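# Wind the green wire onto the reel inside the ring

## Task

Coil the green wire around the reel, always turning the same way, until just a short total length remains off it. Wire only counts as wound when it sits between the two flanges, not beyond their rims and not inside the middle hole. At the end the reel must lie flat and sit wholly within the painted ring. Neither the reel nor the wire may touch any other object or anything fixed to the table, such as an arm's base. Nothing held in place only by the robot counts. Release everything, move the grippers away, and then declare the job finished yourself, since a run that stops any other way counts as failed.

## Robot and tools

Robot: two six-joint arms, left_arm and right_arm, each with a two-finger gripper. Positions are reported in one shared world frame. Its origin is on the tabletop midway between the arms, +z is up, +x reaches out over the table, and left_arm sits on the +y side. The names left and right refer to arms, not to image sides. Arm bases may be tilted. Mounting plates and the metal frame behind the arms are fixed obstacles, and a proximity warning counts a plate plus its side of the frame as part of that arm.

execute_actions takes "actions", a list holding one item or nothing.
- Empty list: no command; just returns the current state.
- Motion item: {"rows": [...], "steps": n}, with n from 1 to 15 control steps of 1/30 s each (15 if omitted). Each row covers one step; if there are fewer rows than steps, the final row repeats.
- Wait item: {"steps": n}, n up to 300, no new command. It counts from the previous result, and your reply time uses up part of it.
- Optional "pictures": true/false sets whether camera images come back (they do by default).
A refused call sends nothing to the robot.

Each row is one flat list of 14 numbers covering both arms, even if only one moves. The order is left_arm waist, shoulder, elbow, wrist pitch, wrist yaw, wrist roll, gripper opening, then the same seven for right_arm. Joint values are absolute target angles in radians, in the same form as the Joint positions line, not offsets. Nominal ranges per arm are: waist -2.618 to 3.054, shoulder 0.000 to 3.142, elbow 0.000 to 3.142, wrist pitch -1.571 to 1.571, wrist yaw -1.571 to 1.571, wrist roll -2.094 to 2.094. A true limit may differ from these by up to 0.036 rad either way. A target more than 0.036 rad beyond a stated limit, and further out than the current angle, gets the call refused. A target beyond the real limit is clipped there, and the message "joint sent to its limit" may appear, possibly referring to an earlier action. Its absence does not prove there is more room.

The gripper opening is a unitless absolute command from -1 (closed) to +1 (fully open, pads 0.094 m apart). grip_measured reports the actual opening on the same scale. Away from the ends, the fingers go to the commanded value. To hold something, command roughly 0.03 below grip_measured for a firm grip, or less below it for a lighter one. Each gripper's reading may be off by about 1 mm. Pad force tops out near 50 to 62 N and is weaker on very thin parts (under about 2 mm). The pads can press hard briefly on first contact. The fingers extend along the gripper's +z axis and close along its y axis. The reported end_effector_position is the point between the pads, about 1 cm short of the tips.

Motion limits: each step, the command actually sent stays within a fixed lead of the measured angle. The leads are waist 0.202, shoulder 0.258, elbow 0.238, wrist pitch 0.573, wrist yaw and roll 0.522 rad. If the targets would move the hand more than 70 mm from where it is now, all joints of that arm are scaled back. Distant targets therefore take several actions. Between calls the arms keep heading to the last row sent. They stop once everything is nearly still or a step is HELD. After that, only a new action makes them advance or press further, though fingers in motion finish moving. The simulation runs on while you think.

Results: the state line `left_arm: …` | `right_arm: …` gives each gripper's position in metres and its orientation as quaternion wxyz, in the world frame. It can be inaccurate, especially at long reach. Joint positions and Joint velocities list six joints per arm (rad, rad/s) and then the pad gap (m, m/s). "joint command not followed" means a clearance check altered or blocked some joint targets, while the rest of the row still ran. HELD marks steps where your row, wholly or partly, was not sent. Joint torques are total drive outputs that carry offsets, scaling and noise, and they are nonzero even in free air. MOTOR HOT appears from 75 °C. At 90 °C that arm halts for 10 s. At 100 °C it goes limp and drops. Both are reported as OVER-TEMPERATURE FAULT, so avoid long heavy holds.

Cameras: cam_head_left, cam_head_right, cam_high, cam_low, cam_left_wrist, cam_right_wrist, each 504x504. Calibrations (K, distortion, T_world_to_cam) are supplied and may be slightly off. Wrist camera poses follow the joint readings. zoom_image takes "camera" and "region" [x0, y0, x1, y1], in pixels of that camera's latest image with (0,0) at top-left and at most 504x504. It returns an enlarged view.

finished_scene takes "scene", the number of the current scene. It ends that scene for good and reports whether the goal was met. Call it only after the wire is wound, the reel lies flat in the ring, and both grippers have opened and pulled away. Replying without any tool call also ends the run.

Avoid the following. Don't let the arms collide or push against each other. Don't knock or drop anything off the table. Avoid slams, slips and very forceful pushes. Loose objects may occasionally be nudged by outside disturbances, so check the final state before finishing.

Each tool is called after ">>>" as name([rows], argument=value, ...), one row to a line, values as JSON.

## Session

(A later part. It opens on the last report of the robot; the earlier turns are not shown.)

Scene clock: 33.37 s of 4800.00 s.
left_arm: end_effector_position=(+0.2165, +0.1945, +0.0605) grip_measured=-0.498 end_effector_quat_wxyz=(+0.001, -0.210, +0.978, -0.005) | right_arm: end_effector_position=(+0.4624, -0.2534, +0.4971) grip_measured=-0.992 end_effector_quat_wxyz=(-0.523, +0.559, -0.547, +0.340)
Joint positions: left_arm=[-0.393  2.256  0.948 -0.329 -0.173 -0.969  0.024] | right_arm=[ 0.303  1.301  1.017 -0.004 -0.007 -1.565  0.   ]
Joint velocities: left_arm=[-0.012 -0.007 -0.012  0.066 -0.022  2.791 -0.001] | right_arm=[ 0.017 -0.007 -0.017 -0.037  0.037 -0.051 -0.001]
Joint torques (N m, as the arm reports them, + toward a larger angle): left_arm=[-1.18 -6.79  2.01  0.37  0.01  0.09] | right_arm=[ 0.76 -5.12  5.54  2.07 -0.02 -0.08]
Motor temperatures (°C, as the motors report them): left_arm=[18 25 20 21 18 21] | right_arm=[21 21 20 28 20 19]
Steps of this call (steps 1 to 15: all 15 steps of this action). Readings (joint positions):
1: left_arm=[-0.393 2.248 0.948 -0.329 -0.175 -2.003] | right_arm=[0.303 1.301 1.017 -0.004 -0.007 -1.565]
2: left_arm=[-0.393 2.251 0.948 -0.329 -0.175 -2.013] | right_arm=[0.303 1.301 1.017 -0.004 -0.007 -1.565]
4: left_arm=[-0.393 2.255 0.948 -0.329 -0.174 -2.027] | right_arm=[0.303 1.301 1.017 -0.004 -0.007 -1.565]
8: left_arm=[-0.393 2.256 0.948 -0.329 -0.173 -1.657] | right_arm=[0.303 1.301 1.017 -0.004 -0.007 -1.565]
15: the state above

>>> execute_actions([
  {"rows":[[-0.388,2.26,0.93,-0.33,-0.17,2.06,-0.4,0.4,1.35,0.97,0,0,-1.57,-1],[-0.388,2.26,0.93,-0.33,-0.17,2.06,-0.3,0.5,1.4,0.94,0,0,-1.57,-1],[-0.388,2.26,0.93,-0.33,-0.17,2.06,-0.25,0.6,1.45,0.9,0,0,-1.57,-1],[-0.388,2.26,0.93,-0.33,-0.17,2.06,-0.22,0.7,1.5,0.86,0,0,-1.57,-1],[-0.388,2.26,0.93,-0.33,-0.17,2.06,-0.2,0.8,1.55,0.82,0,0,-1.57,-1],[-0.388,2.26,0.93,-0.33,-0.17,2.06,-0.175,0.9,1.6,0.78,0,0,-1.57,-1],[-0.388,2.26,0.93,-0.33,-0.17,2.06,-0.175,1.0,1.65,0.74,0,0,-1.57,-1],[-0.388,2.26,0.93,-0.33,-0.17,2.06,-0.175,1.1,1.7,0.7,0,0,-1.57,-1],[-0.388,2.26,0.93,-0.33,-0.17,-2.06,-0.175,1.2,1.8,0.65,0,0,-1.57,-1],[-0.388,2.26,0.93,-0.33,-0.17,-2.06,-0.175,1.326,1.9,0.6,0,0,-1.57,-1]],"steps":15},
], pictures=false)

>>> execute_actions([
  {"steps":42},
])

>>> execute_actions([
  {"rows":[[-0.388,2.26,0.93,-0.33,-0.17,-2.06,-0.5,1.326,1.9,0.6,0,0,-1.57,-1],[-0.388,2.26,0.93,-0.33,-0.17,-2.06,-0.5,1.326,1.9,0.6,0,0,-1.57,-1],[-0.388,2.26,0.93,-0.33,-0.17,-2.06,-0.5,1.326,1.9,0.6,0,0,-1.57,-1],[-0.388,2.26,0.93,-0.33,-0.17,-2.06,-0.5,1.326,1.9,0.6,0,0,-1.57,-1],[-0.388,2.26,0.93,-0.33,-0.17,2.06,-0.5,1.326,1.9,0.6,0,0,-1.57,-1]],"steps":15},
], pictures=false)

Scene clock: 40.90 s of 4800.00 s.
left_arm: end_effector_position=(+0.2167, +0.1946, +0.0605) grip_measured=-0.191 end_effector_quat_wxyz=(+0.005, +0.828, +0.561, +0.000) | right_arm: end_effector_position=(+0.3808, -0.0670, +0.2811) grip_measured=-0.992 end_effector_quat_wxyz=(-0.392, +0.780, -0.467, +0.141)
Joint positions: left_arm=[-0.393  2.256  0.948 -0.328 -0.175  1.405  0.038] | right_arm=[ 0.699  1.647  0.772  0.03   0.009 -1.565  0.   ]
Joint velocities: left_arm=[-0.027 -0.012 -0.002 -0.022  0.007 -2.674  0.   ] | right_arm=[ 0.73   0.965 -0.608  0.066  0.022  0.022 -0.001]
Joint torques (N m, as the arm reports them, + toward a larger angle): left_arm=[-0.99 -6.91  2.08  0.42  0.07 -0.19] | right_arm=[ 2.09 -5.71  4.52  1.63 -0.18 -0.02]
Motor temperatures (°C, as the motors report them): left_arm=[18 25 20 20 18 21] | right_arm=[21 21 20 28 20 19]
Steps of this call (steps 1 to 60: the robot went on to your last target; steps 61 to 130: nothing new was sent; then 2.70 s passed at rest; steps 131 to 145: all 15 steps of this action). Readings (joint positions):
131: left_arm=[-0.393 2.256 0.948 -0.329 -0.173 2.051] | right_arm=[0.313 1.303 1.015 -0.001 -0.000 -1.565]
132: left_arm=[-0.393 2.256 0.948 -0.329 -0.173 2.051] | right_arm=[0.340 1.310 1.010 0.006 0.009 -1.565]
134: left_arm=[-0.393 2.256 0.948 -0.327 -0.174 2.051] | right_arm=[0.418 1.339 0.994 0.019 0.009 -1.565]
138: left_arm=[-0.393 2.256 0.948 -0.327 -0.174 2.052] | right_arm=[0.533 1.436 0.929 0.029 0.008 -1.565]
145: the state above

Scene clock: 42.30 s of 4800.00 s.
left_arm: end_effector_position=(+0.2162, +0.1951, +0.0611) grip_measured=-0.188 end_effector_quat_wxyz=(+0.001, +0.663, -0.748, +0.003) | right_arm: end_effector_position=(+0.1486, +0.0248, +0.1557) grip_measured=-0.992 end_effector_quat_wxyz=(-0.239, +0.952, -0.188, +0.019)
Joint positions: left_arm=[-0.393  2.254  0.948 -0.333 -0.175 -1.996  0.038] | right_arm=[ 1.332  1.902  0.614  0.011 -0.005 -1.565  0.   ]
Joint velocities: left_arm=[ 0.012  0.007  0.002  0.007  0.051 -0.315 -0.002] | right_arm=[-0.002 -0.007 -0.002 -0.037  0.095 -0.051  0.001]
Joint torques (N m, as the arm reports them, + toward a larger angle): left_arm=[-1.21 -6.59  2.23  0.44 -0.01 -0.21] | right_arm=[-0.19 -7.26  3.29  1.14  0.02 -0.07]
Motor temperatures (°C, as the motors report them): left_arm=[18 25 20 20 18 21] | right_arm=[21 21 20 28 20 19]
Steps of this call (steps 1 to 42: the robot went on to your last target). Readings (joint positions):
1: left_arm=[-0.393 2.256 0.948 -0.329 -0.175 1.310] | right_arm=[0.726 1.682 0.752 0.030 0.009 -1.565]
2: left_arm=[-0.393 2.256 0.948 -0.329 -0.175 1.214] | right_arm=[0.756 1.718 0.732 0.030 0.009 -1.565]
4: left_arm=[-0.393 2.256 0.948 -0.330 -0.175 1.024] | right_arm=[0.829 1.787 0.695 0.030 0.011 -1.565]
8: left_arm=[-0.393 2.255 0.948 -0.330 -0.175 0.642] | right_arm=[1.057 1.886 0.630 0.022 0.014 -1.565]
42: the state above
camera_calibration (this result's frames):
cam_left_wrist: T_world_to_cam=[[0.955335, -0.292496, -0.0421957, -0.145578], [-0.266168, -0.913663, 0.307203, 0.262691], [-0.128408, -0.282251, -0.950708, 0.244281], [0, 0, 0, 1]] pos_world=[0.240363, 0.266379, 0.145398]
cam_right_wrist: T_world_to_cam=[[0.475872, 0.760649, 0.441541, -0.158902], [0.665015, -0.639732, 0.385354, -0.126658], [0.575587, 0.110252, -0.810274, 0.151509], [0, 0, 0, 1]] pos_world=[0.0726396, 0.0231371, 0.241734]

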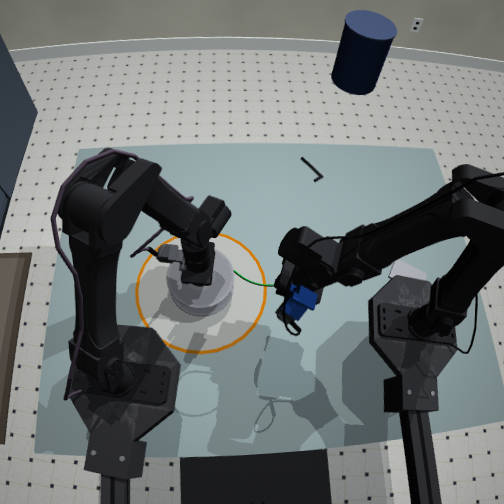

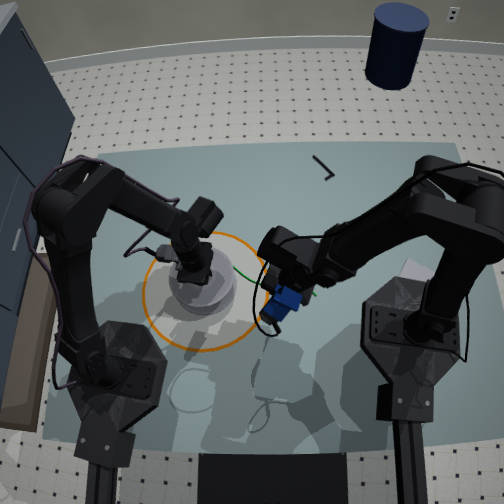

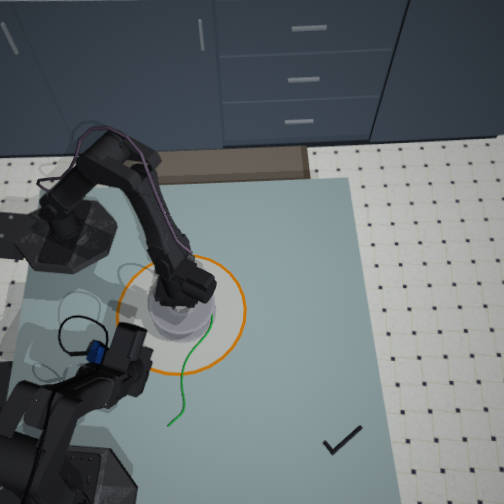

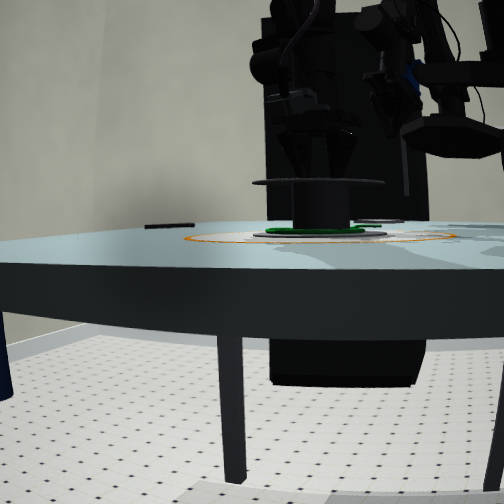

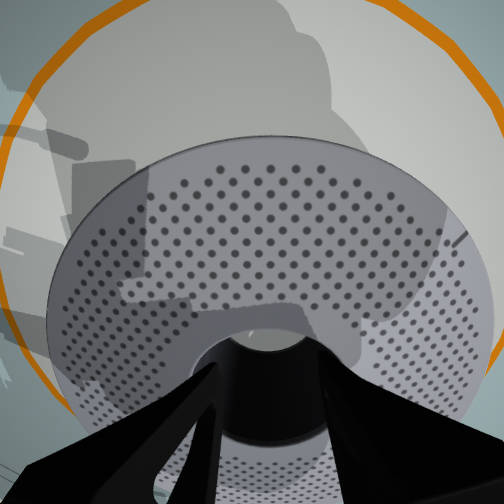

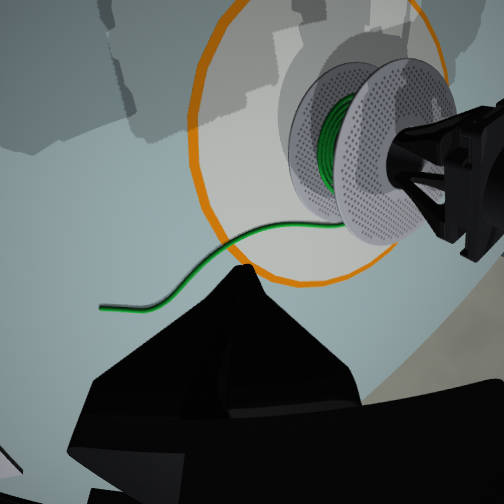

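Scene clock: 42.80 s of 4800.00 s.
left_arm: end_effector_position=(+0.2160, +0.1948, +0.0604) grip_measured=-0.498 end_effector_quat_wxyz=(+0.000, -0.211, +0.978, -0.004) | right_arm: end_effector_position=(+0.1486, +0.0248, +0.1557) grip_measured=-0.992 end_effector_quat_wxyz=(-0.239, +0.952, -0.188, +0.019)
Joint positions: left_arm=[-0.393  2.256  0.948 -0.331 -0.173 -0.97   0.024] | right_arm=[ 1.332  1.902  0.614  0.011 -0.005 -1.565  0.   ]
Joint velocities: left_arm=[-0.002  0.017 -0.002 -0.007  0.022  2.821 -0.   ] | right_arm=[ 0.002 -0.007 -0.007 -0.081  0.022 -0.022 -0.   ]
Joint torques (N m, as the arm reports them, + toward a larger angle): left_arm=[-1.32 -6.63  2.1   0.43 -0.02  0.05] | right_arm=[-0.14 -7.26  3.28  1.14  0.04 -0.08]
Motor temperatures (°C, as the motors report them): left_arm=[18 25 20 20 18 21] | right_arm=[21 21 20 28 20 19]
Steps of this call (steps 1 to 15: all 15 steps of this action). Readings (joint positions):
1: left_arm=[-0.393 2.254 0.948 -0.332 -0.174 -2.006] | right_arm=[1.332 1.902 0.614 0.011 -0.005 -1.565]
2: left_arm=[-0.393 2.255 0.948 -0.331 -0.174 -2.015] | right_arm=[1.332 1.902 0.614 0.011 -0.005 -1.565]
4: left_arm=[-0.393 2.256 0.948 -0.331 -0.174 -2.028] | right_arm=[1.332 1.902 0.614 0.011 -0.005 -1.565]
8: left_arm=[-0.393 2.256 0.948 -0.331 -0.173 -1.658] | right_arm=[1.332 1.902 0.614 0.011 -0.005 -1.565]
15: the state above

>>> execute_actions([
  {"rows":[[-0.388,2.26,0.93,-0.33,-0.17,2.06,-0.4,1.326,1.9,0.6,0,0,-1.57,-1],[-0.388,2.26,0.93,-0.33,-0.17,2.06,-0.3,1.326,1.9,0.6,0,0,-1.57,-1],[-0.388,2.26,0.93,-0.33,-0.17,2.06,-0.25,1.326,1.9,0.6,0,0,-1.57,-1],[-0.388,2.26,0.93,-0.33,-0.17,2.06,-0.22,1.326,1.9,0.6,0,0,-1.57,-1],[-0.388,2.26,0.93,-0.33,-0.17,2.06,-0.2,1.326,1.9,0.6,0,0,-1.57,-1],[-0.388,2.26,0.93,-0.33,-0.17,2.06,-0.175,1.326,1.9,0.6,0,0,-1.57,-1],[-0.388,2.26,0.93,-0.33,-0.17,2.06,-0.175,1.326,1.9,0.6,0,0,-1.57,-1],[-0.388,2.26,0.93,-0.33,-0.17,2.06,-0.175,1.326,1.9,0.6,0,0,-1.57,-1],[-0.388,2.26,0.93,-0.33,-0.17,-2.06,-0.175,1.326,1.9,0.6,0,0,-1.57,-1]],"steps":15},
], pictures=false)

>>> execute_actions([
  {"steps":20},
], pictures=false)

>>> execute_actions([
  {"rows":[[-0.388,2.26,0.93,-0.33,-0.17,-2.06,-0.175,1.326,1.95,0.61,0.08,0,-1.57,-1],[-0.388,2.26,0.93,-0.33,-0.17,-2.06,-0.175,1.326,2.0,0.62,0.14,0,-1.57,-1],[-0.388,2.26,0.93,-0.33,-0.17,-2.06,-0.175,1.326,2.05,0.63,0.2,0,-1.57,-1],[-0.388,2.26,0.93,-0.33,-0.17,-2.06,-0.175,1.326,2.1,0.64,0.25,0,-1.57,-1],[-0.388,2.26,0.93,-0.33,-0.17,-2.06,-0.175,1.326,2.15,0.65,0.3,0,-1.57,-1],[-0.388,2.26,0.93,-0.33,-0.17,-2.06,-0.175,1.326,2.2,0.66,0.35,0,-1.57,-1],[-0.388,2.26,0.93,-0.33,-0.17,-2.06,-0.175,1.326,2.25,0.67,0.4,0,-1.57,-1],[-0.388,2.26,0.93,-0.33,-0.17,-2.06,-0.175,1.326,2.3,0.68,0.45,0,-1.57,-1],[-0.388,2.26,0.93,-0.33,-0.17,-2.06,-0.175,1.326,2.35,0.69,0.5,0,-1.57,-1],[-0.388,2.26,0.93,-0.33,-0.17,-2.06,-0.175,1.326,2.4,0.7,0.55,0,-1.57,-1],[-0.388,2.26,0.93,-0.33,-0.17,-2.06,-0.175,1.326,2.44,0.71,0.6,0,-1.57,-1],[-0.388,2.26,0.93,-0.33,-0.17,-2.06,-0.175,1.326,2.48,0.72,0.62,0,-1.57,-1]],"steps":15},
], pictures=false)

>>> execute_actions([
  {"steps":10},
])

Scene clock: 49.93 s of 4800.00 s.
left_arm: end_effector_position=(+0.2162, +0.1948, +0.0605) grip_measured=-0.192 end_effector_quat_wxyz=(+0.004, +0.827, +0.562, -0.001) | right_arm: end_effector_position=(+0.1486, +0.0248, +0.1557) grip_measured=-0.992 end_effector_quat_wxyz=(-0.239, +0.952, -0.188, +0.019)
Joint positions: left_arm=[-0.393  2.256  0.948 -0.331 -0.174  1.404  0.038] | right_arm=[ 1.332  1.902  0.614  0.011 -0.005 -1.565  0.   ]
Joint velocities: left_arm=[-0.002  0.002 -0.007 -0.051  0.007 -2.718 -0.   ] | right_arm=[ 0.002  0.012  0.002  0.051 -0.007 -0.037  0.001]
Joint torques (N m, as the arm reports them, + toward a larger angle): left_arm=[-1.19 -6.9   2.17  0.42 -0.03 -0.19] | right_arm=[-0.15 -7.23  3.29  1.14  0.05 -0.08]
Motor temperatures (°C, as the motors report them): left_arm=[18 25 20 20 18 21] | right_arm=[21 21 20 27 20 19]
Steps of this call (steps 1 to 60: the robot went on to your last target; steps 61 to 130: nothing new was sent; then 2.30 s passed at rest; steps 131 to 145: all 15 steps of this action). Readings (joint positions):
131: left_arm=[-0.393 2.256 0.948 -0.331 -0.173 2.051] | right_arm=[1.332 1.902 0.614 0.011 -0.005 -1.565]
132: left_arm=[-0.393 2.256 0.948 -0.331 -0.173 2.051] | right_arm=[1.332 1.902 0.614 0.011 -0.005 -1.565]
134: left_arm=[-0.393 2.256 0.948 -0.330 -0.173 2.052] | right_arm=[1.332 1.902 0.614 0.011 -0.005 -1.565]
138: left_arm=[-0.393 2.256 0.948 -0.330 -0.173 2.052] | right_arm=[1.332 1.902 0.614 0.011 -0.005 -1.565]
145: the state above

Scene clock: 50.60 s of 4800.00 s.
left_arm: end_effector_position=(+0.2162, +0.1949, +0.0608) grip_measured=-0.190 end_effector_quat_wxyz=(+0.002, +0.020, +1.000, -0.004) | right_arm: end_effector_position=(+0.1486, +0.0248, +0.1557) grip_measured=-0.992 end_effector_quat_wxyz=(-0.239, +0.952, -0.188, +0.019)
Joint positions: left_arm=[-0.393  2.255  0.948 -0.332 -0.174 -0.506  0.038] | right_arm=[ 1.332  1.902  0.614  0.011 -0.005 -1.565  0.   ]
Joint velocities: left_arm=[ 0.012 -0.007  0.002  0.037  0.022 -2.747  0.   ] | right_arm=[-0.002 -0.012 -0.027  0.037 -0.007 -0.007 -0.001]
Joint torques (N m, as the arm reports them, + toward a larger angle): left_arm=[-1.32 -6.74  2.17  0.41  0.01 -0.16] | right_arm=[-0.14 -7.23  3.3   1.14  0.05 -0.08]
Motor temperatures (°C, as the motors report them): left_arm=[18 25 20 20 18 21] | right_arm=[21 21 20 27 20 19]
Steps of this call (steps 1 to 20: the robot went on to your last target). Readings (joint positions):
1: left_arm=[-0.393 2.256 0.948 -0.331 -0.174 1.308] | right_arm=[1.332 1.902 0.614 0.011 -0.005 -1.565]
2: left_arm=[-0.393 2.256 0.948 -0.331 -0.174 1.212] | right_arm=[1.332 1.902 0.614 0.011 -0.005 -1.565]
4: left_arm=[-0.393 2.256 0.948 -0.332 -0.174 1.021] | right_arm=[1.332 1.902 0.614 0.011 -0.005 -1.565]
8: left_arm=[-0.393 2.256 0.948 -0.332 -0.174 0.639] | right_arm=[1.332 1.902 0.614 0.011 -0.005 -1.565]
20: the state above

Scene clock: 51.10 s of 4800.00 s.
left_arm: end_effector_position=(+0.2159, +0.1951, +0.0610) grip_measured=-0.189 end_effector_quat_wxyz=(-0.001, -0.603, +0.798, -0.003) | right_arm: end_effector_position=(+0.1518, +0.0476, +0.0370) grip_measured=-0.992 end_effector_quat_wxyz=(-0.236, +0.953, -0.188, +0.019)
Joint positions: left_arm=[-0.393  2.254  0.948 -0.334 -0.174 -1.84   0.038] | right_arm=[ 1.332  2.477  0.686  0.508 -0.005 -1.565  0.   ]
Joint velocities: left_arm=[-0.027  0.007 -0.002 -0.037 -0.022 -1.297  0.   ] | right_arm=[ 0.007  0.252 -0.007  0.344 -0.007 -0.007  0.   ]
Joint torques (N m, as the arm reports them, + toward a larger angle): left_arm=[-1.33 -6.62  2.23  0.43  0.03 -0.2 ] | right_arm=[ -0.11 -10.79   4.16   1.65   0.03  -0.09]
Motor temperatures (°C, as the motors report them): left_arm=[18 25 20 20 18 21] | right_arm=[21 21 20 27 20 19]
Steps of this call (steps 1 to 15: all 15 steps of this action). Readings (joint positions):
1: left_arm=[-0.393 2.255 0.948 -0.332 -0.174 -0.601] | right_arm=[1.332 1.905 0.614 0.017 -0.005 -1.565]
2: left_arm=[-0.393 2.255 0.948 -0.332 -0.174 -0.697] | right_arm=[1.332 1.918 0.614 0.037 -0.005 -1.565]
4: left_arm=[-0.393 2.255 0.948 -0.332 -0.174 -0.887] | right_arm=[1.332 1.983 0.616 0.108 -0.005 -1.565]
8: left_arm=[-0.393 2.255 0.948 -0.332 -0.174 -1.269] | right_arm=[1.332 2.196 0.639 0.265 -0.005 -1.565]
15: the state above

Scene clock: 51.43 s of 4800.00 s.
left_arm: end_effector_position=(+0.2159, +0.1951, +0.0610) grip_measured=-0.189 end_effector_quat_wxyz=(+0.002, +0.671, -0.742, +0.003) | right_arm: end_effector_position=(+0.1589, +0.0643, +0.0464) grip_measured=-0.992 end_effector_quat_wxyz=(-0.277, +0.942, -0.187, +0.027)
Joint positions: left_arm=[-0.393  2.254  0.948 -0.334 -0.174 -2.017  0.038] | right_arm=[ 1.332  2.481  0.686  0.598 -0.005 -1.565  0.   ]
Joint velocities: left_arm=[ 0.007 -0.017 -0.017 -0.022 -0.022 -0.037  0.   ] | right_arm=[ 0.002 -0.002 -0.002  0.037 -0.007 -0.095 -0.001]
Joint torques (N m, as the arm reports them, + toward a larger angle): left_arm=[-1.29 -6.59  2.17  0.49  0.02 -0.2 ] | right_arm=[-0.09 -9.95  4.32  1.44  0.03 -0.08]
Motor temperatures (°C, as the motors report them): left_arm=[18 25 20 20 18 21] | right_arm=[21 21 20 27 20 19]
Steps of this call (steps 1 to 10: the robot went on to your last target). Readings (joint positions):
1: left_arm=[-0.393 2.254 0.948 -0.334 -0.174 -1.880] | right_arm=[1.332 2.481 0.686 0.520 -0.005 -1.565]
2: left_arm=[-0.393 2.254 0.948 -0.334 -0.174 -1.912] | right_arm=[1.332 2.481 0.686 0.533 -0.005 -1.565]
4: left_arm=[-0.393 2.254 0.948 -0.334 -0.174 -1.958] | right_arm=[1.332 2.481 0.686 0.564 -0.005 -1.565]
8: left_arm=[-0.393 2.254 0.948 -0.334 -0.174 -2.005] | right_arm=[1.332 2.481 0.686 0.592 -0.005 -1.565]
10: the state above
camera_calibration (this result's frames):
cam_left_wrist: T_world_to_cam=[[0.961141, -0.272594, -0.0435906, -0.150324], [-0.246675, -0.918955, 0.307692, 0.259445], [-0.123933, -0.284982, -0.950487, 0.243693], [0, 0, 0, 1]] pos_world=[0.238683, 0.266888, 0.145245]
cam_right_wrist: T_world_to_cam=[[0.464726, 0.723599, 0.510328, -0.144634], [0.6516, -0.669717, 0.356226, -0.0606508], [0.59954, 0.166982, -0.782732, 0.0440301], [0, 0, 0, 1]] pos_world=[0.0803373, 0.0566857, 0.12988]

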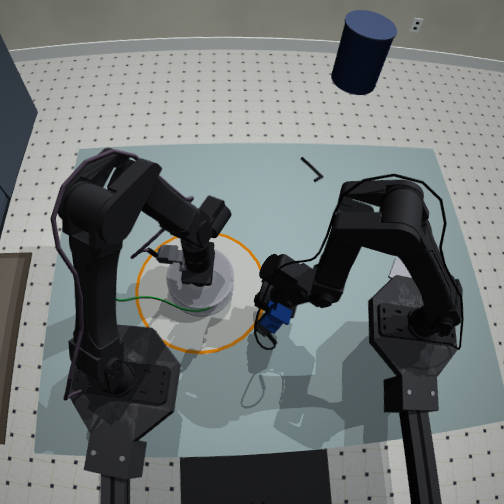

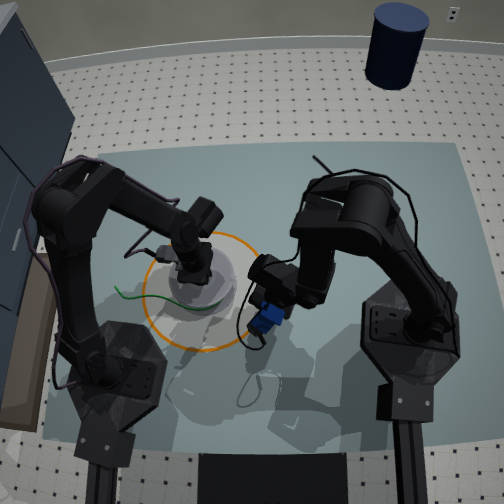

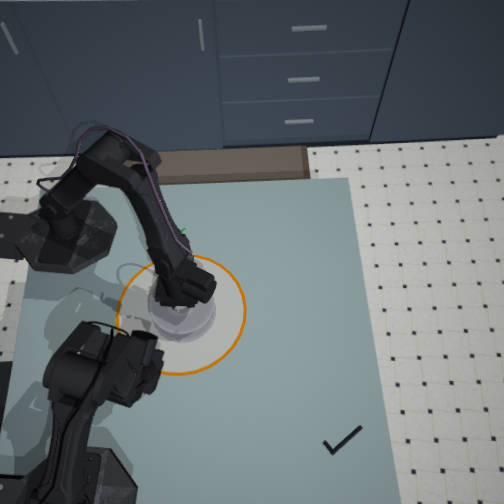

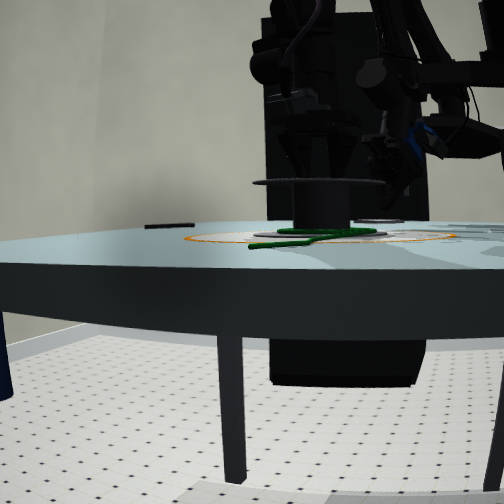

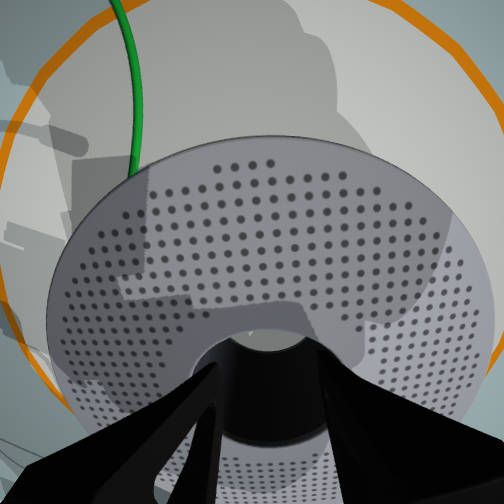

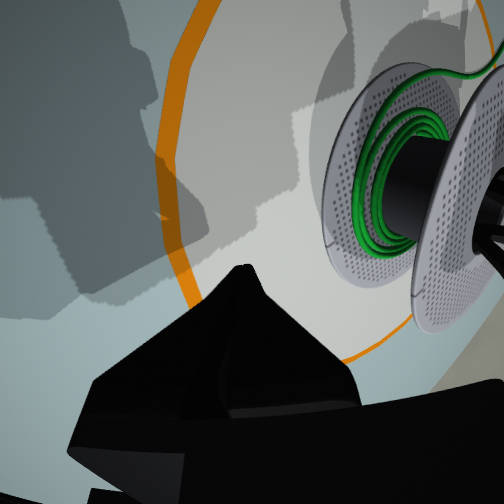

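>>> execute_actions([
  {"rows":[[-0.388,2.26,0.93,-0.33,-0.17,-2.06,-0.5,1.326,2.49,0.73,0.67,0,-1.57,-1],[-0.388,2.26,0.93,-0.33,-0.17,-2.06,-0.5,1.326,2.5,0.735,0.72,0,-1.57,-1],[-0.388,2.26,0.93,-0.33,-0.17,-2.06,-0.5,1.326,2.52,0.74,0.76,0,-1.57,-1],[-0.388,2.26,0.93,-0.33,-0.17,-2.06,-0.5,1.326,2.54,0.75,0.8,0,-1.57,-1],[-0.388,2.26,0.93,-0.33,-0.17,0.25,-0.5,1.326,2.56,0.755,0.84,0,-1.57,-1],[-0.388,2.26,0.93,-0.33,-0.17,0.25,-0.5,1.326,2.585,0.76,0.88,0,-1.57,-1],[-0.388,2.26,0.93,-0.33,-0.17,0.25,-0.5,1.326,2.61,0.77,0.92,0,-1.57,-1],[-0.388,2.26,0.93,-0.33,-0.17,0.25,-0.5,1.326,2.635,0.78,0.96,0,-1.57,-1],[-0.388,2.26,0.93,-0.33,-0.17,0.25,-0.5,1.326,2.66,0.785,1.0,0,-1.57,-1],[-0.388,2.26,0.93,-0.33,-0.17,0.25,-0.5,1.326,2.68,0.79,1.04,0,-1.57,-1],[-0.388,2.26,0.93,-0.33,-0.17,0.25,-0.5,1.326,2.7,0.8,1.08,0,-1.57,-1],[-0.388,2.26,0.93,-0.33,-0.17,0.25,-0.5,1.326,2.72,0.805,1.12,0,-1.57,-1],[-0.388,2.26,0.93,-0.33,-0.17,0.25,-0.5,1.326,2.74,0.81,1.15,0,-1.57,-1],[-0.388,2.26,0.93,-0.33,-0.17,0.25,-0.5,1.326,2.76,0.815,1.15,0,-1.57,-1],[-0.388,2.26,0.93,-0.33,-0.17,0.25,-0.5,1.326,2.785,0.82,1.15,0,-1.57,-1]],"steps":15},
], pictures=false)

>>> execute_actions([
  {"steps":22},
], pictures=false)

>>> execute_actions([
  {"rows":[[-0.388,2.26,0.93,-0.33,-0.17,0.25,-0.4,1.326,2.785,0.82,1.15,0,-1.57,-1],[-0.388,2.26,0.93,-0.33,-0.17,0.25,-0.3,1.326,2.785,0.82,1.15,0,-1.57,-1],[-0.388,2.26,0.93,-0.33,-0.17,0.25,-0.25,1.326,2.785,0.82,1.15,0,-1.57,-1],[-0.388,2.26,0.93,-0.33,-0.17,0.25,-0.22,1.326,2.785,0.82,1.15,0,-1.57,-1],[-0.388,2.26,0.93,-0.33,-0.17,0.25,-0.2,1.326,2.785,0.82,1.15,0,-1.57,-1],[-0.388,2.26,0.93,-0.33,-0.17,0.25,-0.175,1.326,2.785,0.82,1.15,0,-1.57,-1]],"steps":9},
])

Scene clock: 63.27 s of 4800.00 s.
left_arm: end_effector_position=(+0.2156, +0.1949, +0.0603) grip_measured=-0.498 end_effector_quat_wxyz=(-0.001, -0.218, +0.976, -0.003) | right_arm: end_effector_position=(+0.1810, +0.1216, +0.0403) grip_measured=-0.992 end_effector_quat_wxyz=(-0.413, +0.891, -0.180, +0.053)
Joint positions: left_arm=[-0.393  2.257  0.948 -0.332 -0.173 -0.986  0.024] | right_arm=[ 1.332  2.73   0.784  1.045 -0.005 -1.565  0.   ]
Joint velocities: left_arm=[-0.007  0.007 -0.002 -0.037 -0.007  2.835 -0.001] | right_arm=[ 0.012  0.579  0.159  0.711 -0.037 -0.037  0.   ]
Joint torques (N m, as the arm reports them, + toward a larger angle): left_arm=[-1.22 -6.89  2.04  0.44 -0.02  0.04] | right_arm=[-0.03 -9.29  3.1   1.76  0.06 -0.07]
Motor temperatures (°C, as the motors report them): left_arm=[18 25 19 20 18 21] | right_arm=[21 22 20 27 20 19]
Steps of this call (steps 1 to 30: the robot went on to your last target; steps 31 to 100: nothing new was sent; then 8.00 s passed at rest; steps 101 to 115: all 15 steps of this action). Readings (joint positions):
101: left_arm=[-0.393 2.254 0.948 -0.333 -0.173 -2.039] | right_arm=[1.332 2.481 0.687 0.611 -0.005 -1.565]
102: left_arm=[-0.393 2.256 0.948 -0.332 -0.173 -2.041] | right_arm=[1.332 2.482 0.689 0.621 -0.005 -1.565]
104: left_arm=[-0.393 2.257 0.948 -0.332 -0.173 -2.045] | right_arm=[1.332 2.494 0.701 0.668 -0.005 -1.565]
108: left_arm=[-0.393 2.257 0.948 -0.332 -0.173 -1.674] | right_arm=[1.332 2.566 0.742 0.809 -0.005 -1.565]
115: the state above

Scene clock: 64.00 s of 4800.00 s.
left_arm: end_effector_position=(+0.2156, +0.1949, +0.0603) grip_measured=-0.498 end_effector_quat_wxyz=(+0.001, +0.375, +0.927, -0.003) | right_arm: end_effector_position=(+0.1829, +0.1264, +0.0399) grip_measured=-0.992 end_effector_quat_wxyz=(-0.437, +0.880, -0.178, +0.058)
Joint positions: left_arm=[-0.393  2.257  0.948 -0.332 -0.173  0.223  0.024] | right_arm=[ 1.332  2.776  0.792  1.137 -0.005 -1.565  0.   ]
Joint velocities: left_arm=[-0.002  0.002  0.002  0.007 -0.125  0.139  0.   ] | right_arm=[-0.012  0.007  0.017  0.022 -0.037  0.007  0.001]
Joint torques (N m, as the arm reports them, + toward a larger angle): left_arm=[-1.16 -6.75  2.13  0.4   0.    0.09] | right_arm=[ -0.06 -10.26   3.26   1.93   0.05  -0.08]
Motor temperatures (°C, as the motors report them): left_arm=[18 25 19 20 18 21] | right_arm=[21 22 20 27 20 19]
Steps of this call (steps 1 to 22: the robot went on to your last target). Readings (joint positions):
1: left_arm=[-0.393 2.257 0.948 -0.332 -0.173 -0.888] | right_arm=[1.332 2.748 0.789 1.064 -0.005 -1.565]
2: left_arm=[-0.393 2.257 0.948 -0.332 -0.173 -0.790] | right_arm=[1.332 2.761 0.791 1.077 -0.005 -1.565]
4: left_arm=[-0.393 2.257 0.948 -0.332 -0.173 -0.593] | right_arm=[1.332 2.774 0.792 1.091 -0.005 -1.565]
8: left_arm=[-0.393 2.257 0.948 -0.332 -0.173 -0.200] | right_arm=[1.332 2.776 0.792 1.117 -0.005 -1.565]
22: the state above

Scene clock: 64.30 s of 4800.00 s.
left_arm: end_effector_position=(+0.2155, +0.1950, +0.0603) grip_measured=-0.194 end_effector_quat_wxyz=(+0.001, +0.381, +0.924, -0.003) | right_arm: end_effector_position=(+0.1829, +0.1264, +0.0399) grip_measured=-0.992 end_effector_quat_wxyz=(-0.437, +0.880, -0.178, +0.058)
Joint positions: left_arm=[-0.393  2.257  0.948 -0.333 -0.173  0.236  0.038] | right_arm=[ 1.332  2.776  0.792  1.137 -0.005 -1.565  0.   ]
Joint velocities: left_arm=[ 0.017 -0.002  0.002 -0.051 -0.022 -0.066  0.   ] | right_arm=[ 0.007 -0.017 -0.012  0.007  0.022  0.007  0.   ]
Joint torques (N m, as the arm reports them, + toward a larger angle): left_arm=[-1.33 -6.76  2.15  0.42 -0.04  0.18] | right_arm=[ -0.07 -10.3    3.25   1.93   0.04  -0.08]
Motor temperatures (°C, as the motors report them): left_arm=[18 25 19 20 18 21] | right_arm=[21 22 20 27 20 19]
Steps of this call (steps 1 to 9: all 9 steps of this action). Readings (joint positions):
1: left_arm=[-0.393 2.257 0.948 -0.332 -0.173 0.226] | right_arm=[1.332 2.776 0.792 1.137 -0.005 -1.565]
2: left_arm=[-0.393 2.257 0.948 -0.332 -0.173 0.229] | right_arm=[1.332 2.776 0.792 1.137 -0.005 -1.565]
4: left_arm=[-0.393 2.257 0.948 -0.332 -0.173 0.234] | right_arm=[1.332 2.776 0.792 1.137 -0.005 -1.565]
8: left_arm=[-0.393 2.257 0.948 -0.333 -0.173 0.236] | right_arm=[1.332 2.776 0.792 1.137 -0.005 -1.565]
9: the state above
camera_calibration (this result's frames):
cam_left_wrist: T_world_to_cam=[[-0.817417, -0.574401, -0.0434973, 0.292135], [-0.559505, 0.773714, 0.29719, -0.00254926], [-0.137052, 0.267265, -0.953827, 0.138342], [0, 0, 0, 1]] pos_world=[0.25633, 0.132801, 0.145419]
cam_right_wrist: T_world_to_cam=[[0.392376, 0.506919, 0.767511, -0.167108], [0.604119, -0.771248, 0.200543, -0.00465812], [0.6936, 0.38498, -0.608859, -0.0375598], [0, 0, 0, 1]] pos_world=[0.0944347, 0.0955774, 0.106323]

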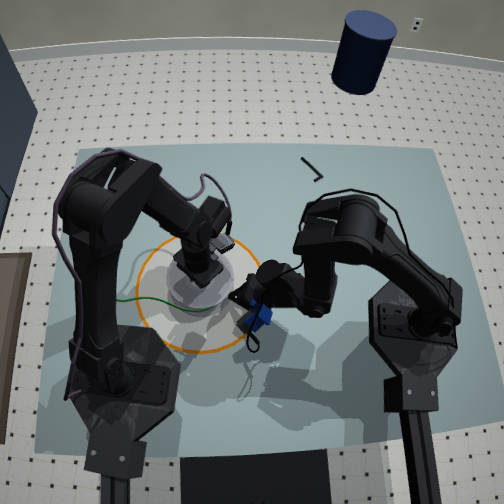

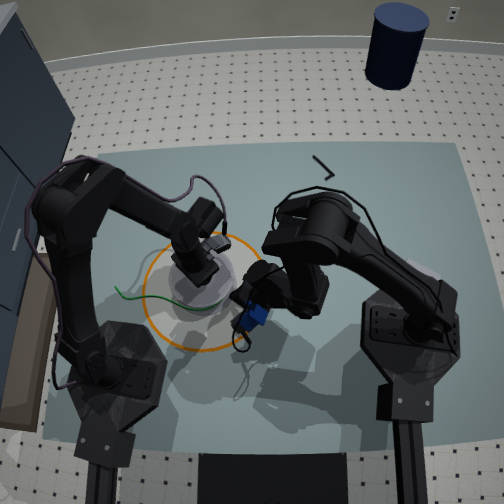

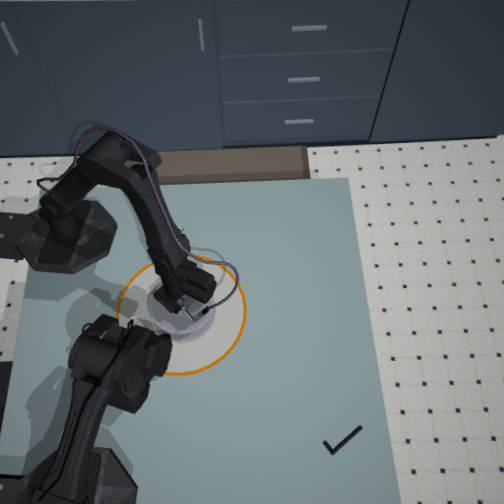

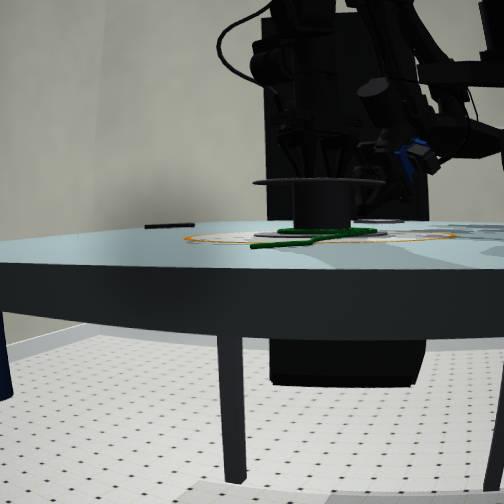

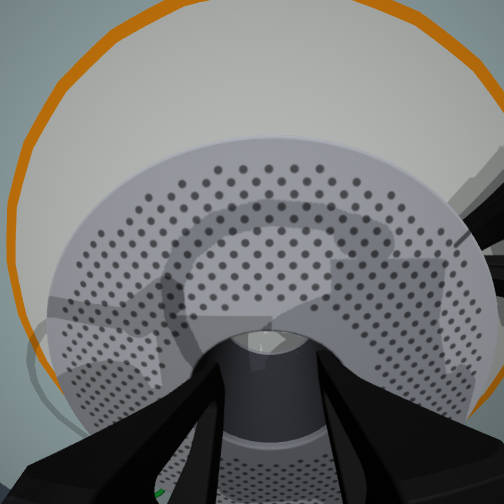

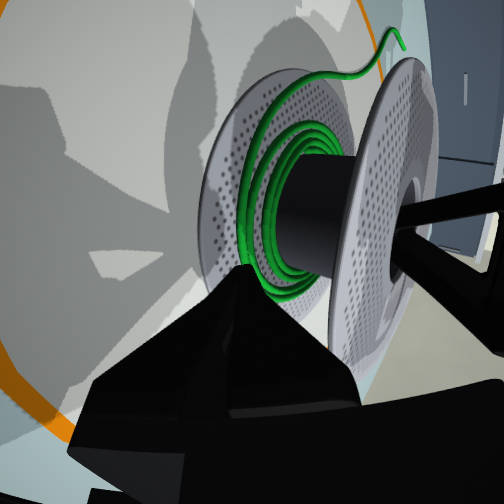

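Go to B.

>>> execute_actions([
  {"rows":[[-0.388,2.26,0.93,-0.33,-0.17,0.25,-0.175,1.326,2.795,0.83,1.15,0,-1.57,-1],[-0.388,2.26,0.93,-0.33,-0.17,0.25,-0.175,1.326,2.805,0.84,1.15,0,-1.57,-1],[-0.388,2.26,0.93,-0.33,-0.17,0.25,-0.175,1.326,2.815,0.85,1.15,0,-1.57,-1],[-0.388,2.26,0.93,-0.33,-0.17,0.25,-0.175,1.326,2.825,0.86,1.15,0,-1.57,-1],[-0.388,2.26,0.93,-0.33,-0.17,0.25,-0.175,1.326,2.835,0.87,1.15,0,-1.57,-1],[-0.388,2.26,0.93,-0.33,-0.17,0.25,-0.175,1.326,2.848,0.875,1.15,0,-1.57,-1]],"steps":15},
])

Scene clock: 67.27 s of 4800.00 s.
left_arm: end_effector_position=(+0.2155, +0.1950, +0.0603) grip_measured=-0.194 end_effector_quat_wxyz=(+0.001, +0.381, +0.924, -0.003) | right_arm: end_effector_position=(+0.1859, +0.1354, +0.0289) grip_measured=-0.992 end_effector_quat_wxyz=(-0.440, +0.878, -0.178, +0.059)
Joint positions: left_arm=[-0.393  2.257  0.948 -0.333 -0.173  0.236  0.038] | right_arm=[ 1.332  2.832  0.85   1.142 -0.005 -1.565  0.   ]
Joint velocities: left_arm=[ 0.007 -0.002 -0.007 -0.007  0.051  0.007  0.   ] | right_arm=[-0.002 -0.002  0.012 -0.007  0.022 -0.022  0.   ]
Joint torques (N m, as the arm reports them, + toward a larger angle): left_arm=[-1.34 -7.04  2.1   0.42  0.02  0.11] | right_arm=[-0.04 -9.97  2.94  1.97  0.04 -0.08]
Motor temperatures (°C, as the motors report them): left_arm=[18 25 19 20 18 21] | right_arm=[21 22 20 27 20 19]
Steps of this call (steps 1 to 15: the robot went on to your last target; steps 16 to 74: nothing new was sent; steps 75 to 89: all 15 steps of this action). Readings (joint positions):
75: left_arm=[-0.393 2.257 0.948 -0.333 -0.173 0.236] | right_arm=[1.332 2.776 0.792 1.137 -0.005 -1.565]
76: left_arm=[-0.393 2.257 0.948 -0.333 -0.173 0.236] | right_arm=[1.332 2.777 0.794 1.137 -0.005 -1.565]
78: left_arm=[-0.393 2.257 0.948 -0.333 -0.173 0.236] | right_arm=[1.332 2.788 0.811 1.138 -0.005 -1.565]
82: left_arm=[-0.393 2.257 0.948 -0.333 -0.173 0.236] | right_arm=[1.332 2.822 0.849 1.142 -0.005 -1.565]
89: the state above
camera_calibration (this result's frames):
cam_left_wrist: T_world_to_cam=[[-0.817417, -0.574401, -0.0434973, 0.292135], [-0.559505, 0.773714, 0.29719, -0.00254926], [-0.137052, 0.267265, -0.953827, 0.138342], [0, 0, 0, 1]] pos_world=[0.25633, 0.132801, 0.145419]
cam_right_wrist: T_world_to_cam=[[0.390212, 0.500759, 0.772642, -0.163246], [0.603215, -0.773028, 0.196364, 0.00319627], [0.695605, 0.389445, -0.60371, -0.0509135], [0, 0, 0, 1]] pos_world=[0.0971883, 0.104046, 0.0947664]

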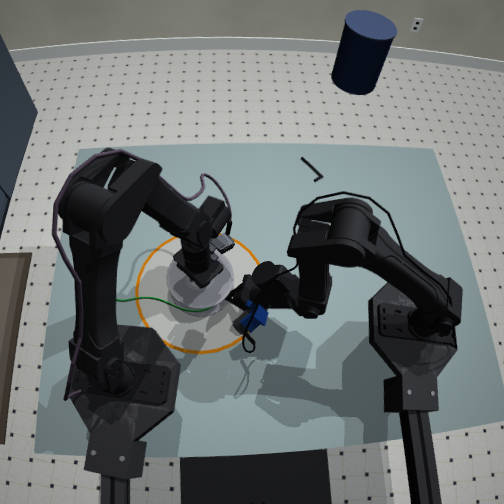

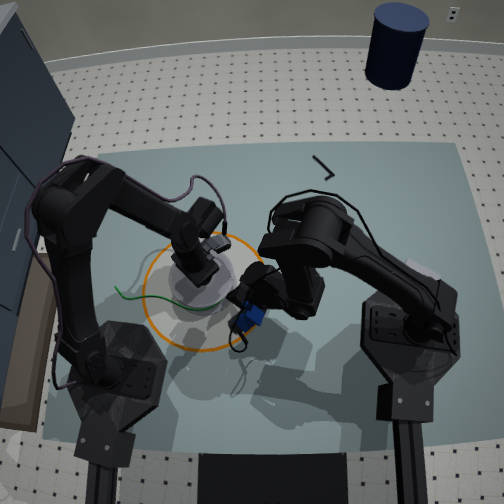

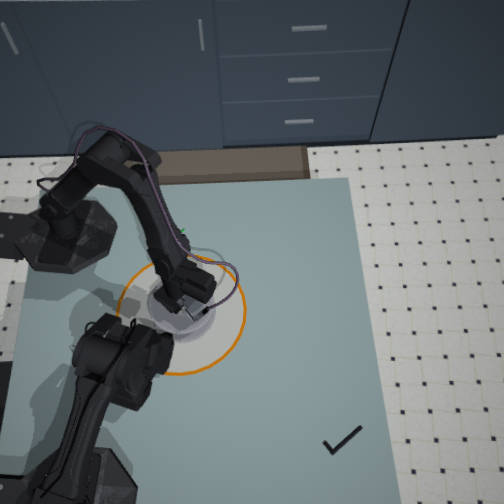

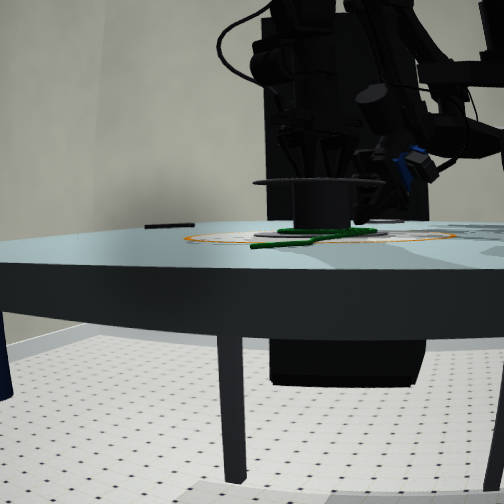

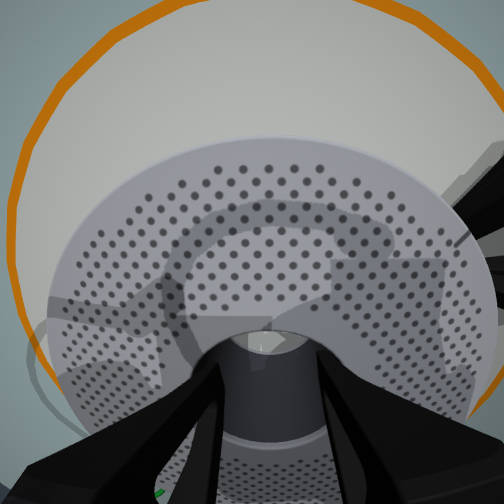

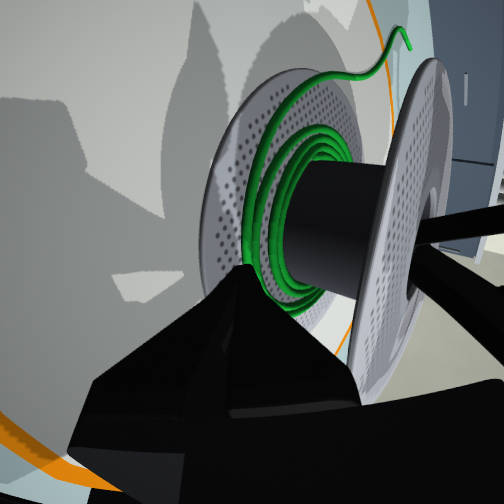

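>>> execute_actions([
  {"rows":[[-0.388,2.26,0.93,-0.33,-0.17,0.25,-0.175,1.326,2.848,0.875,1.12,0,-1.57,-1],[-0.388,2.26,0.93,-0.33,-0.17,0.25,-0.175,1.326,2.848,0.875,1.095,0,-1.57,-1],[-0.388,2.26,0.93,-0.33,-0.17,0.25,-0.175,1.326,2.848,0.875,1.095,0,-1.57,-1],[-0.388,2.26,0.93,-0.33,-0.17,0.25,-0.175,1.326,2.848,0.875,1.095,0,-1.57,-1],[-0.388,2.26,0.93,-0.33,-0.17,0.25,-0.175,1.326,2.848,0.875,1.095,0,-1.57,-1],[-0.388,2.26,0.93,-0.33,-0.17,0.25,-0.175,1.326,2.85,0.875,1.09,0,-1.57,-1],[-0.388,2.26,0.93,-0.33,-0.17,0.25,-0.175,1.326,2.852,0.885,1.085,0,-1.57,-1],[-0.388,2.26,0.93,-0.33,-0.17,0.25,-0.175,1.326,2.854,0.895,1.08,0,-1.57,-1],[-0.388,2.26,0.93,-0.33,-0.17,0.25,-0.175,1.326,2.856,0.905,1.075,0,-1.57,-1],[-0.388,2.26,0.93,-0.33,-0.17,0.25,-0.175,1.326,2.858,0.915,1.07,0,-1.57,-1],[-0.388,2.26,0.93,-0.33,-0.17,0.25,-0.175,1.326,2.86,0.925,1.07,0,-1.57,-1]],"steps":15},
], pictures=false)

>>> execute_actions([
  {"steps":8},
])

Scene clock: 70.80 s of 4800.00 s.
left_arm: end_effector_position=(+0.2155, +0.1950, +0.0603) grip_measured=-0.194 end_effector_quat_wxyz=(+0.001, +0.381, +0.924, -0.003) | right_arm: end_effector_position=(+0.1896, +0.1453, +0.0262) grip_measured=-0.992 end_effector_quat_wxyz=(-0.439, +0.879, -0.178, +0.059)
Joint positions: left_arm=[-0.393  2.257  0.948 -0.333 -0.173  0.236  0.038] | right_arm=[ 1.332  2.842  0.9    1.1   -0.005 -1.565  0.   ]
Joint velocities: left_arm=[ 0.022 -0.007 -0.002  0.007 -0.007  0.066  0.   ] | right_arm=[ 0.022 -0.002  0.061 -0.081 -0.007  0.007 -0.001]
Joint torques (N m, as the arm reports them, + toward a larger angle): left_arm=[-1.29 -6.93  2.13  0.43 -0.02  0.17] | right_arm=[ -0.02 -10.22   3.11   1.54   0.04  -0.08]
Motor temperatures (°C, as the motors report them): left_arm=[18 25 19 20 18 21] | right_arm=[21 22 19 27 20 19]
Steps of this call (steps 1 to 15: the robot went on to your last target; steps 16 to 90: nothing new was sent; then 0.03 s passed at rest; steps 91 to 105: all 15 steps of this action). Readings (joint positions):
91: left_arm=[-0.393 2.257 0.948 -0.333 -0.173 0.236] | right_arm=[1.332 2.832 0.850 1.142 -0.005 -1.565]
92: left_arm=[-0.393 2.257 0.948 -0.333 -0.173 0.236] | right_arm=[1.332 2.832 0.850 1.140 -0.005 -1.565]
94: left_arm=[-0.393 2.257 0.948 -0.333 -0.173 0.236] | right_arm=[1.332 2.832 0.850 1.134 -0.005 -1.565]
98: left_arm=[-0.393 2.257 0.948 -0.333 -0.173 0.236] | right_arm=[1.332 2.832 0.852 1.120 -0.005 -1.565]
105: the state above

Scene clock: 71.07 s of 4800.00 s.
left_arm: end_effector_position=(+0.2155, +0.1950, +0.0603) grip_measured=-0.194 end_effector_quat_wxyz=(+0.001, +0.381, +0.924, -0.003) | right_arm: end_effector_position=(+0.1896, +0.1453, +0.0261) grip_measured=-0.992 end_effector_quat_wxyz=(-0.439, +0.879, -0.178, +0.059)
Joint positions: left_arm=[-0.393  2.257  0.948 -0.333 -0.173  0.236  0.038] | right_arm=[ 1.332  2.842  0.9    1.099 -0.005 -1.565  0.   ]
Joint velocities: left_arm=[ 0.002 -0.012 -0.002 -0.007  0.066  0.007  0.   ] | right_arm=[-0.012 -0.007 -0.007  0.095 -0.051  0.007  0.   ]
Joint torques (N m, as the arm reports them, + toward a larger angle): left_arm=[-1.48 -7.    2.34  0.45  0.02  0.15] | right_arm=[ -0.07 -10.13   3.25   1.53   0.04  -0.08]
Motor temperatures (°C, as the motors report them): left_arm=[18 25 19 20 18 21] | right_arm=[21 22 19 27 20 19]
Steps of this call (steps 1 to 8: the robot went on to your last target). Readings (joint positions):
1: left_arm=[-0.393 2.257 0.948 -0.333 -0.173 0.236] | right_arm=[1.332 2.842 0.900 1.100 -0.005 -1.565]
2: left_arm=[-0.393 2.257 0.948 -0.333 -0.173 0.236] | right_arm=[1.332 2.842 0.900 1.100 -0.005 -1.565]
4: left_arm=[-0.393 2.257 0.948 -0.333 -0.173 0.236] | right_arm=[1.332 2.842 0.900 1.099 -0.005 -1.565]
8: the state above
camera_calibration (this result's frames):
cam_left_wrist: T_world_to_cam=[[-0.817417, -0.574401, -0.0434973, 0.292135], [-0.559505, 0.773714, 0.29719, -0.00254926], [-0.137052, 0.267265, -0.953827, 0.138342], [0, 0, 0, 1]] pos_world=[0.25633, 0.132801, 0.145419]
cam_right_wrist: T_world_to_cam=[[0.391198, 0.503564, 0.770316, -0.168068], [0.603624, -0.772223, 0.198266, 0.00890453], [0.694695, 0.387421, -0.606056, -0.0585426], [0, 0, 0, 1]] pos_world=[0.101042, 0.11419, 0.0922203]

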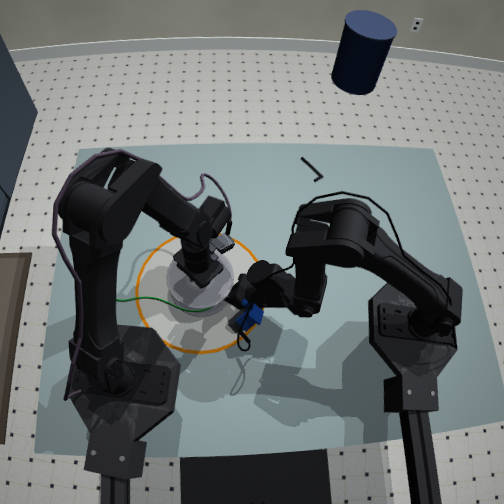

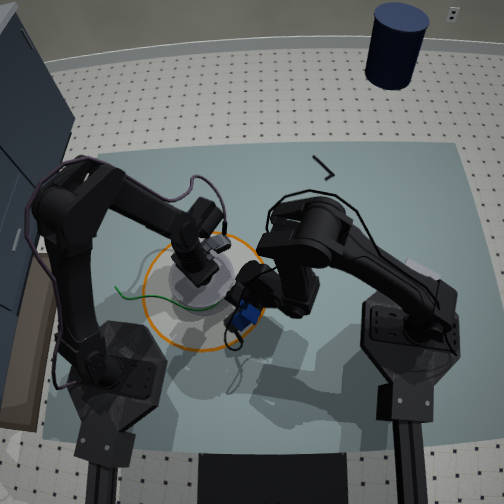

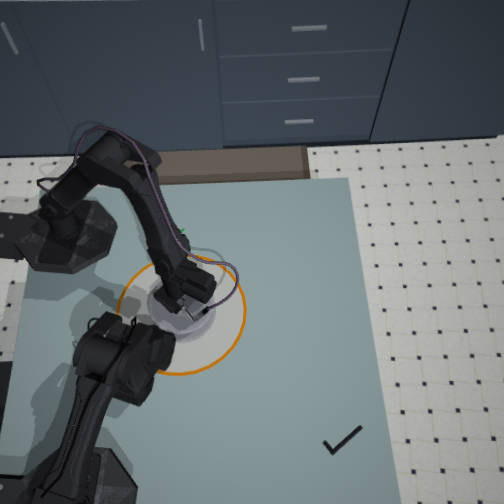

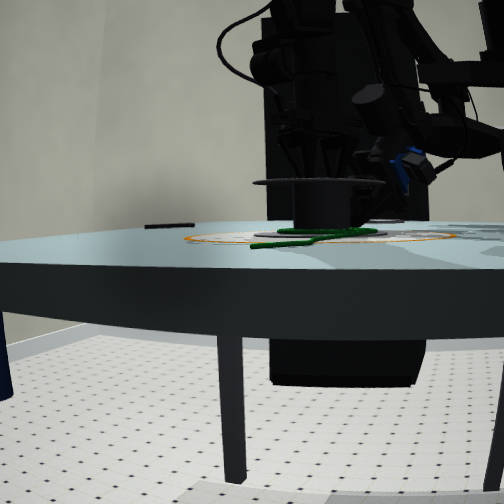

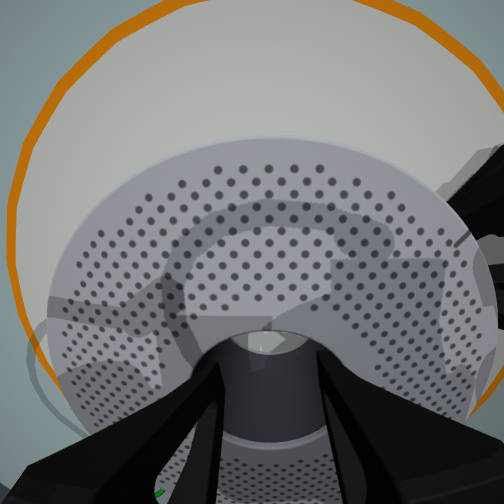

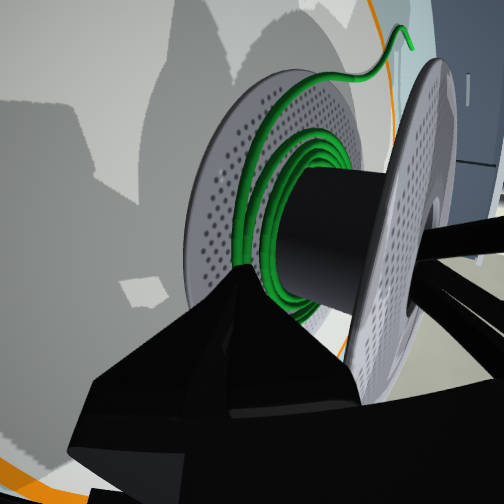

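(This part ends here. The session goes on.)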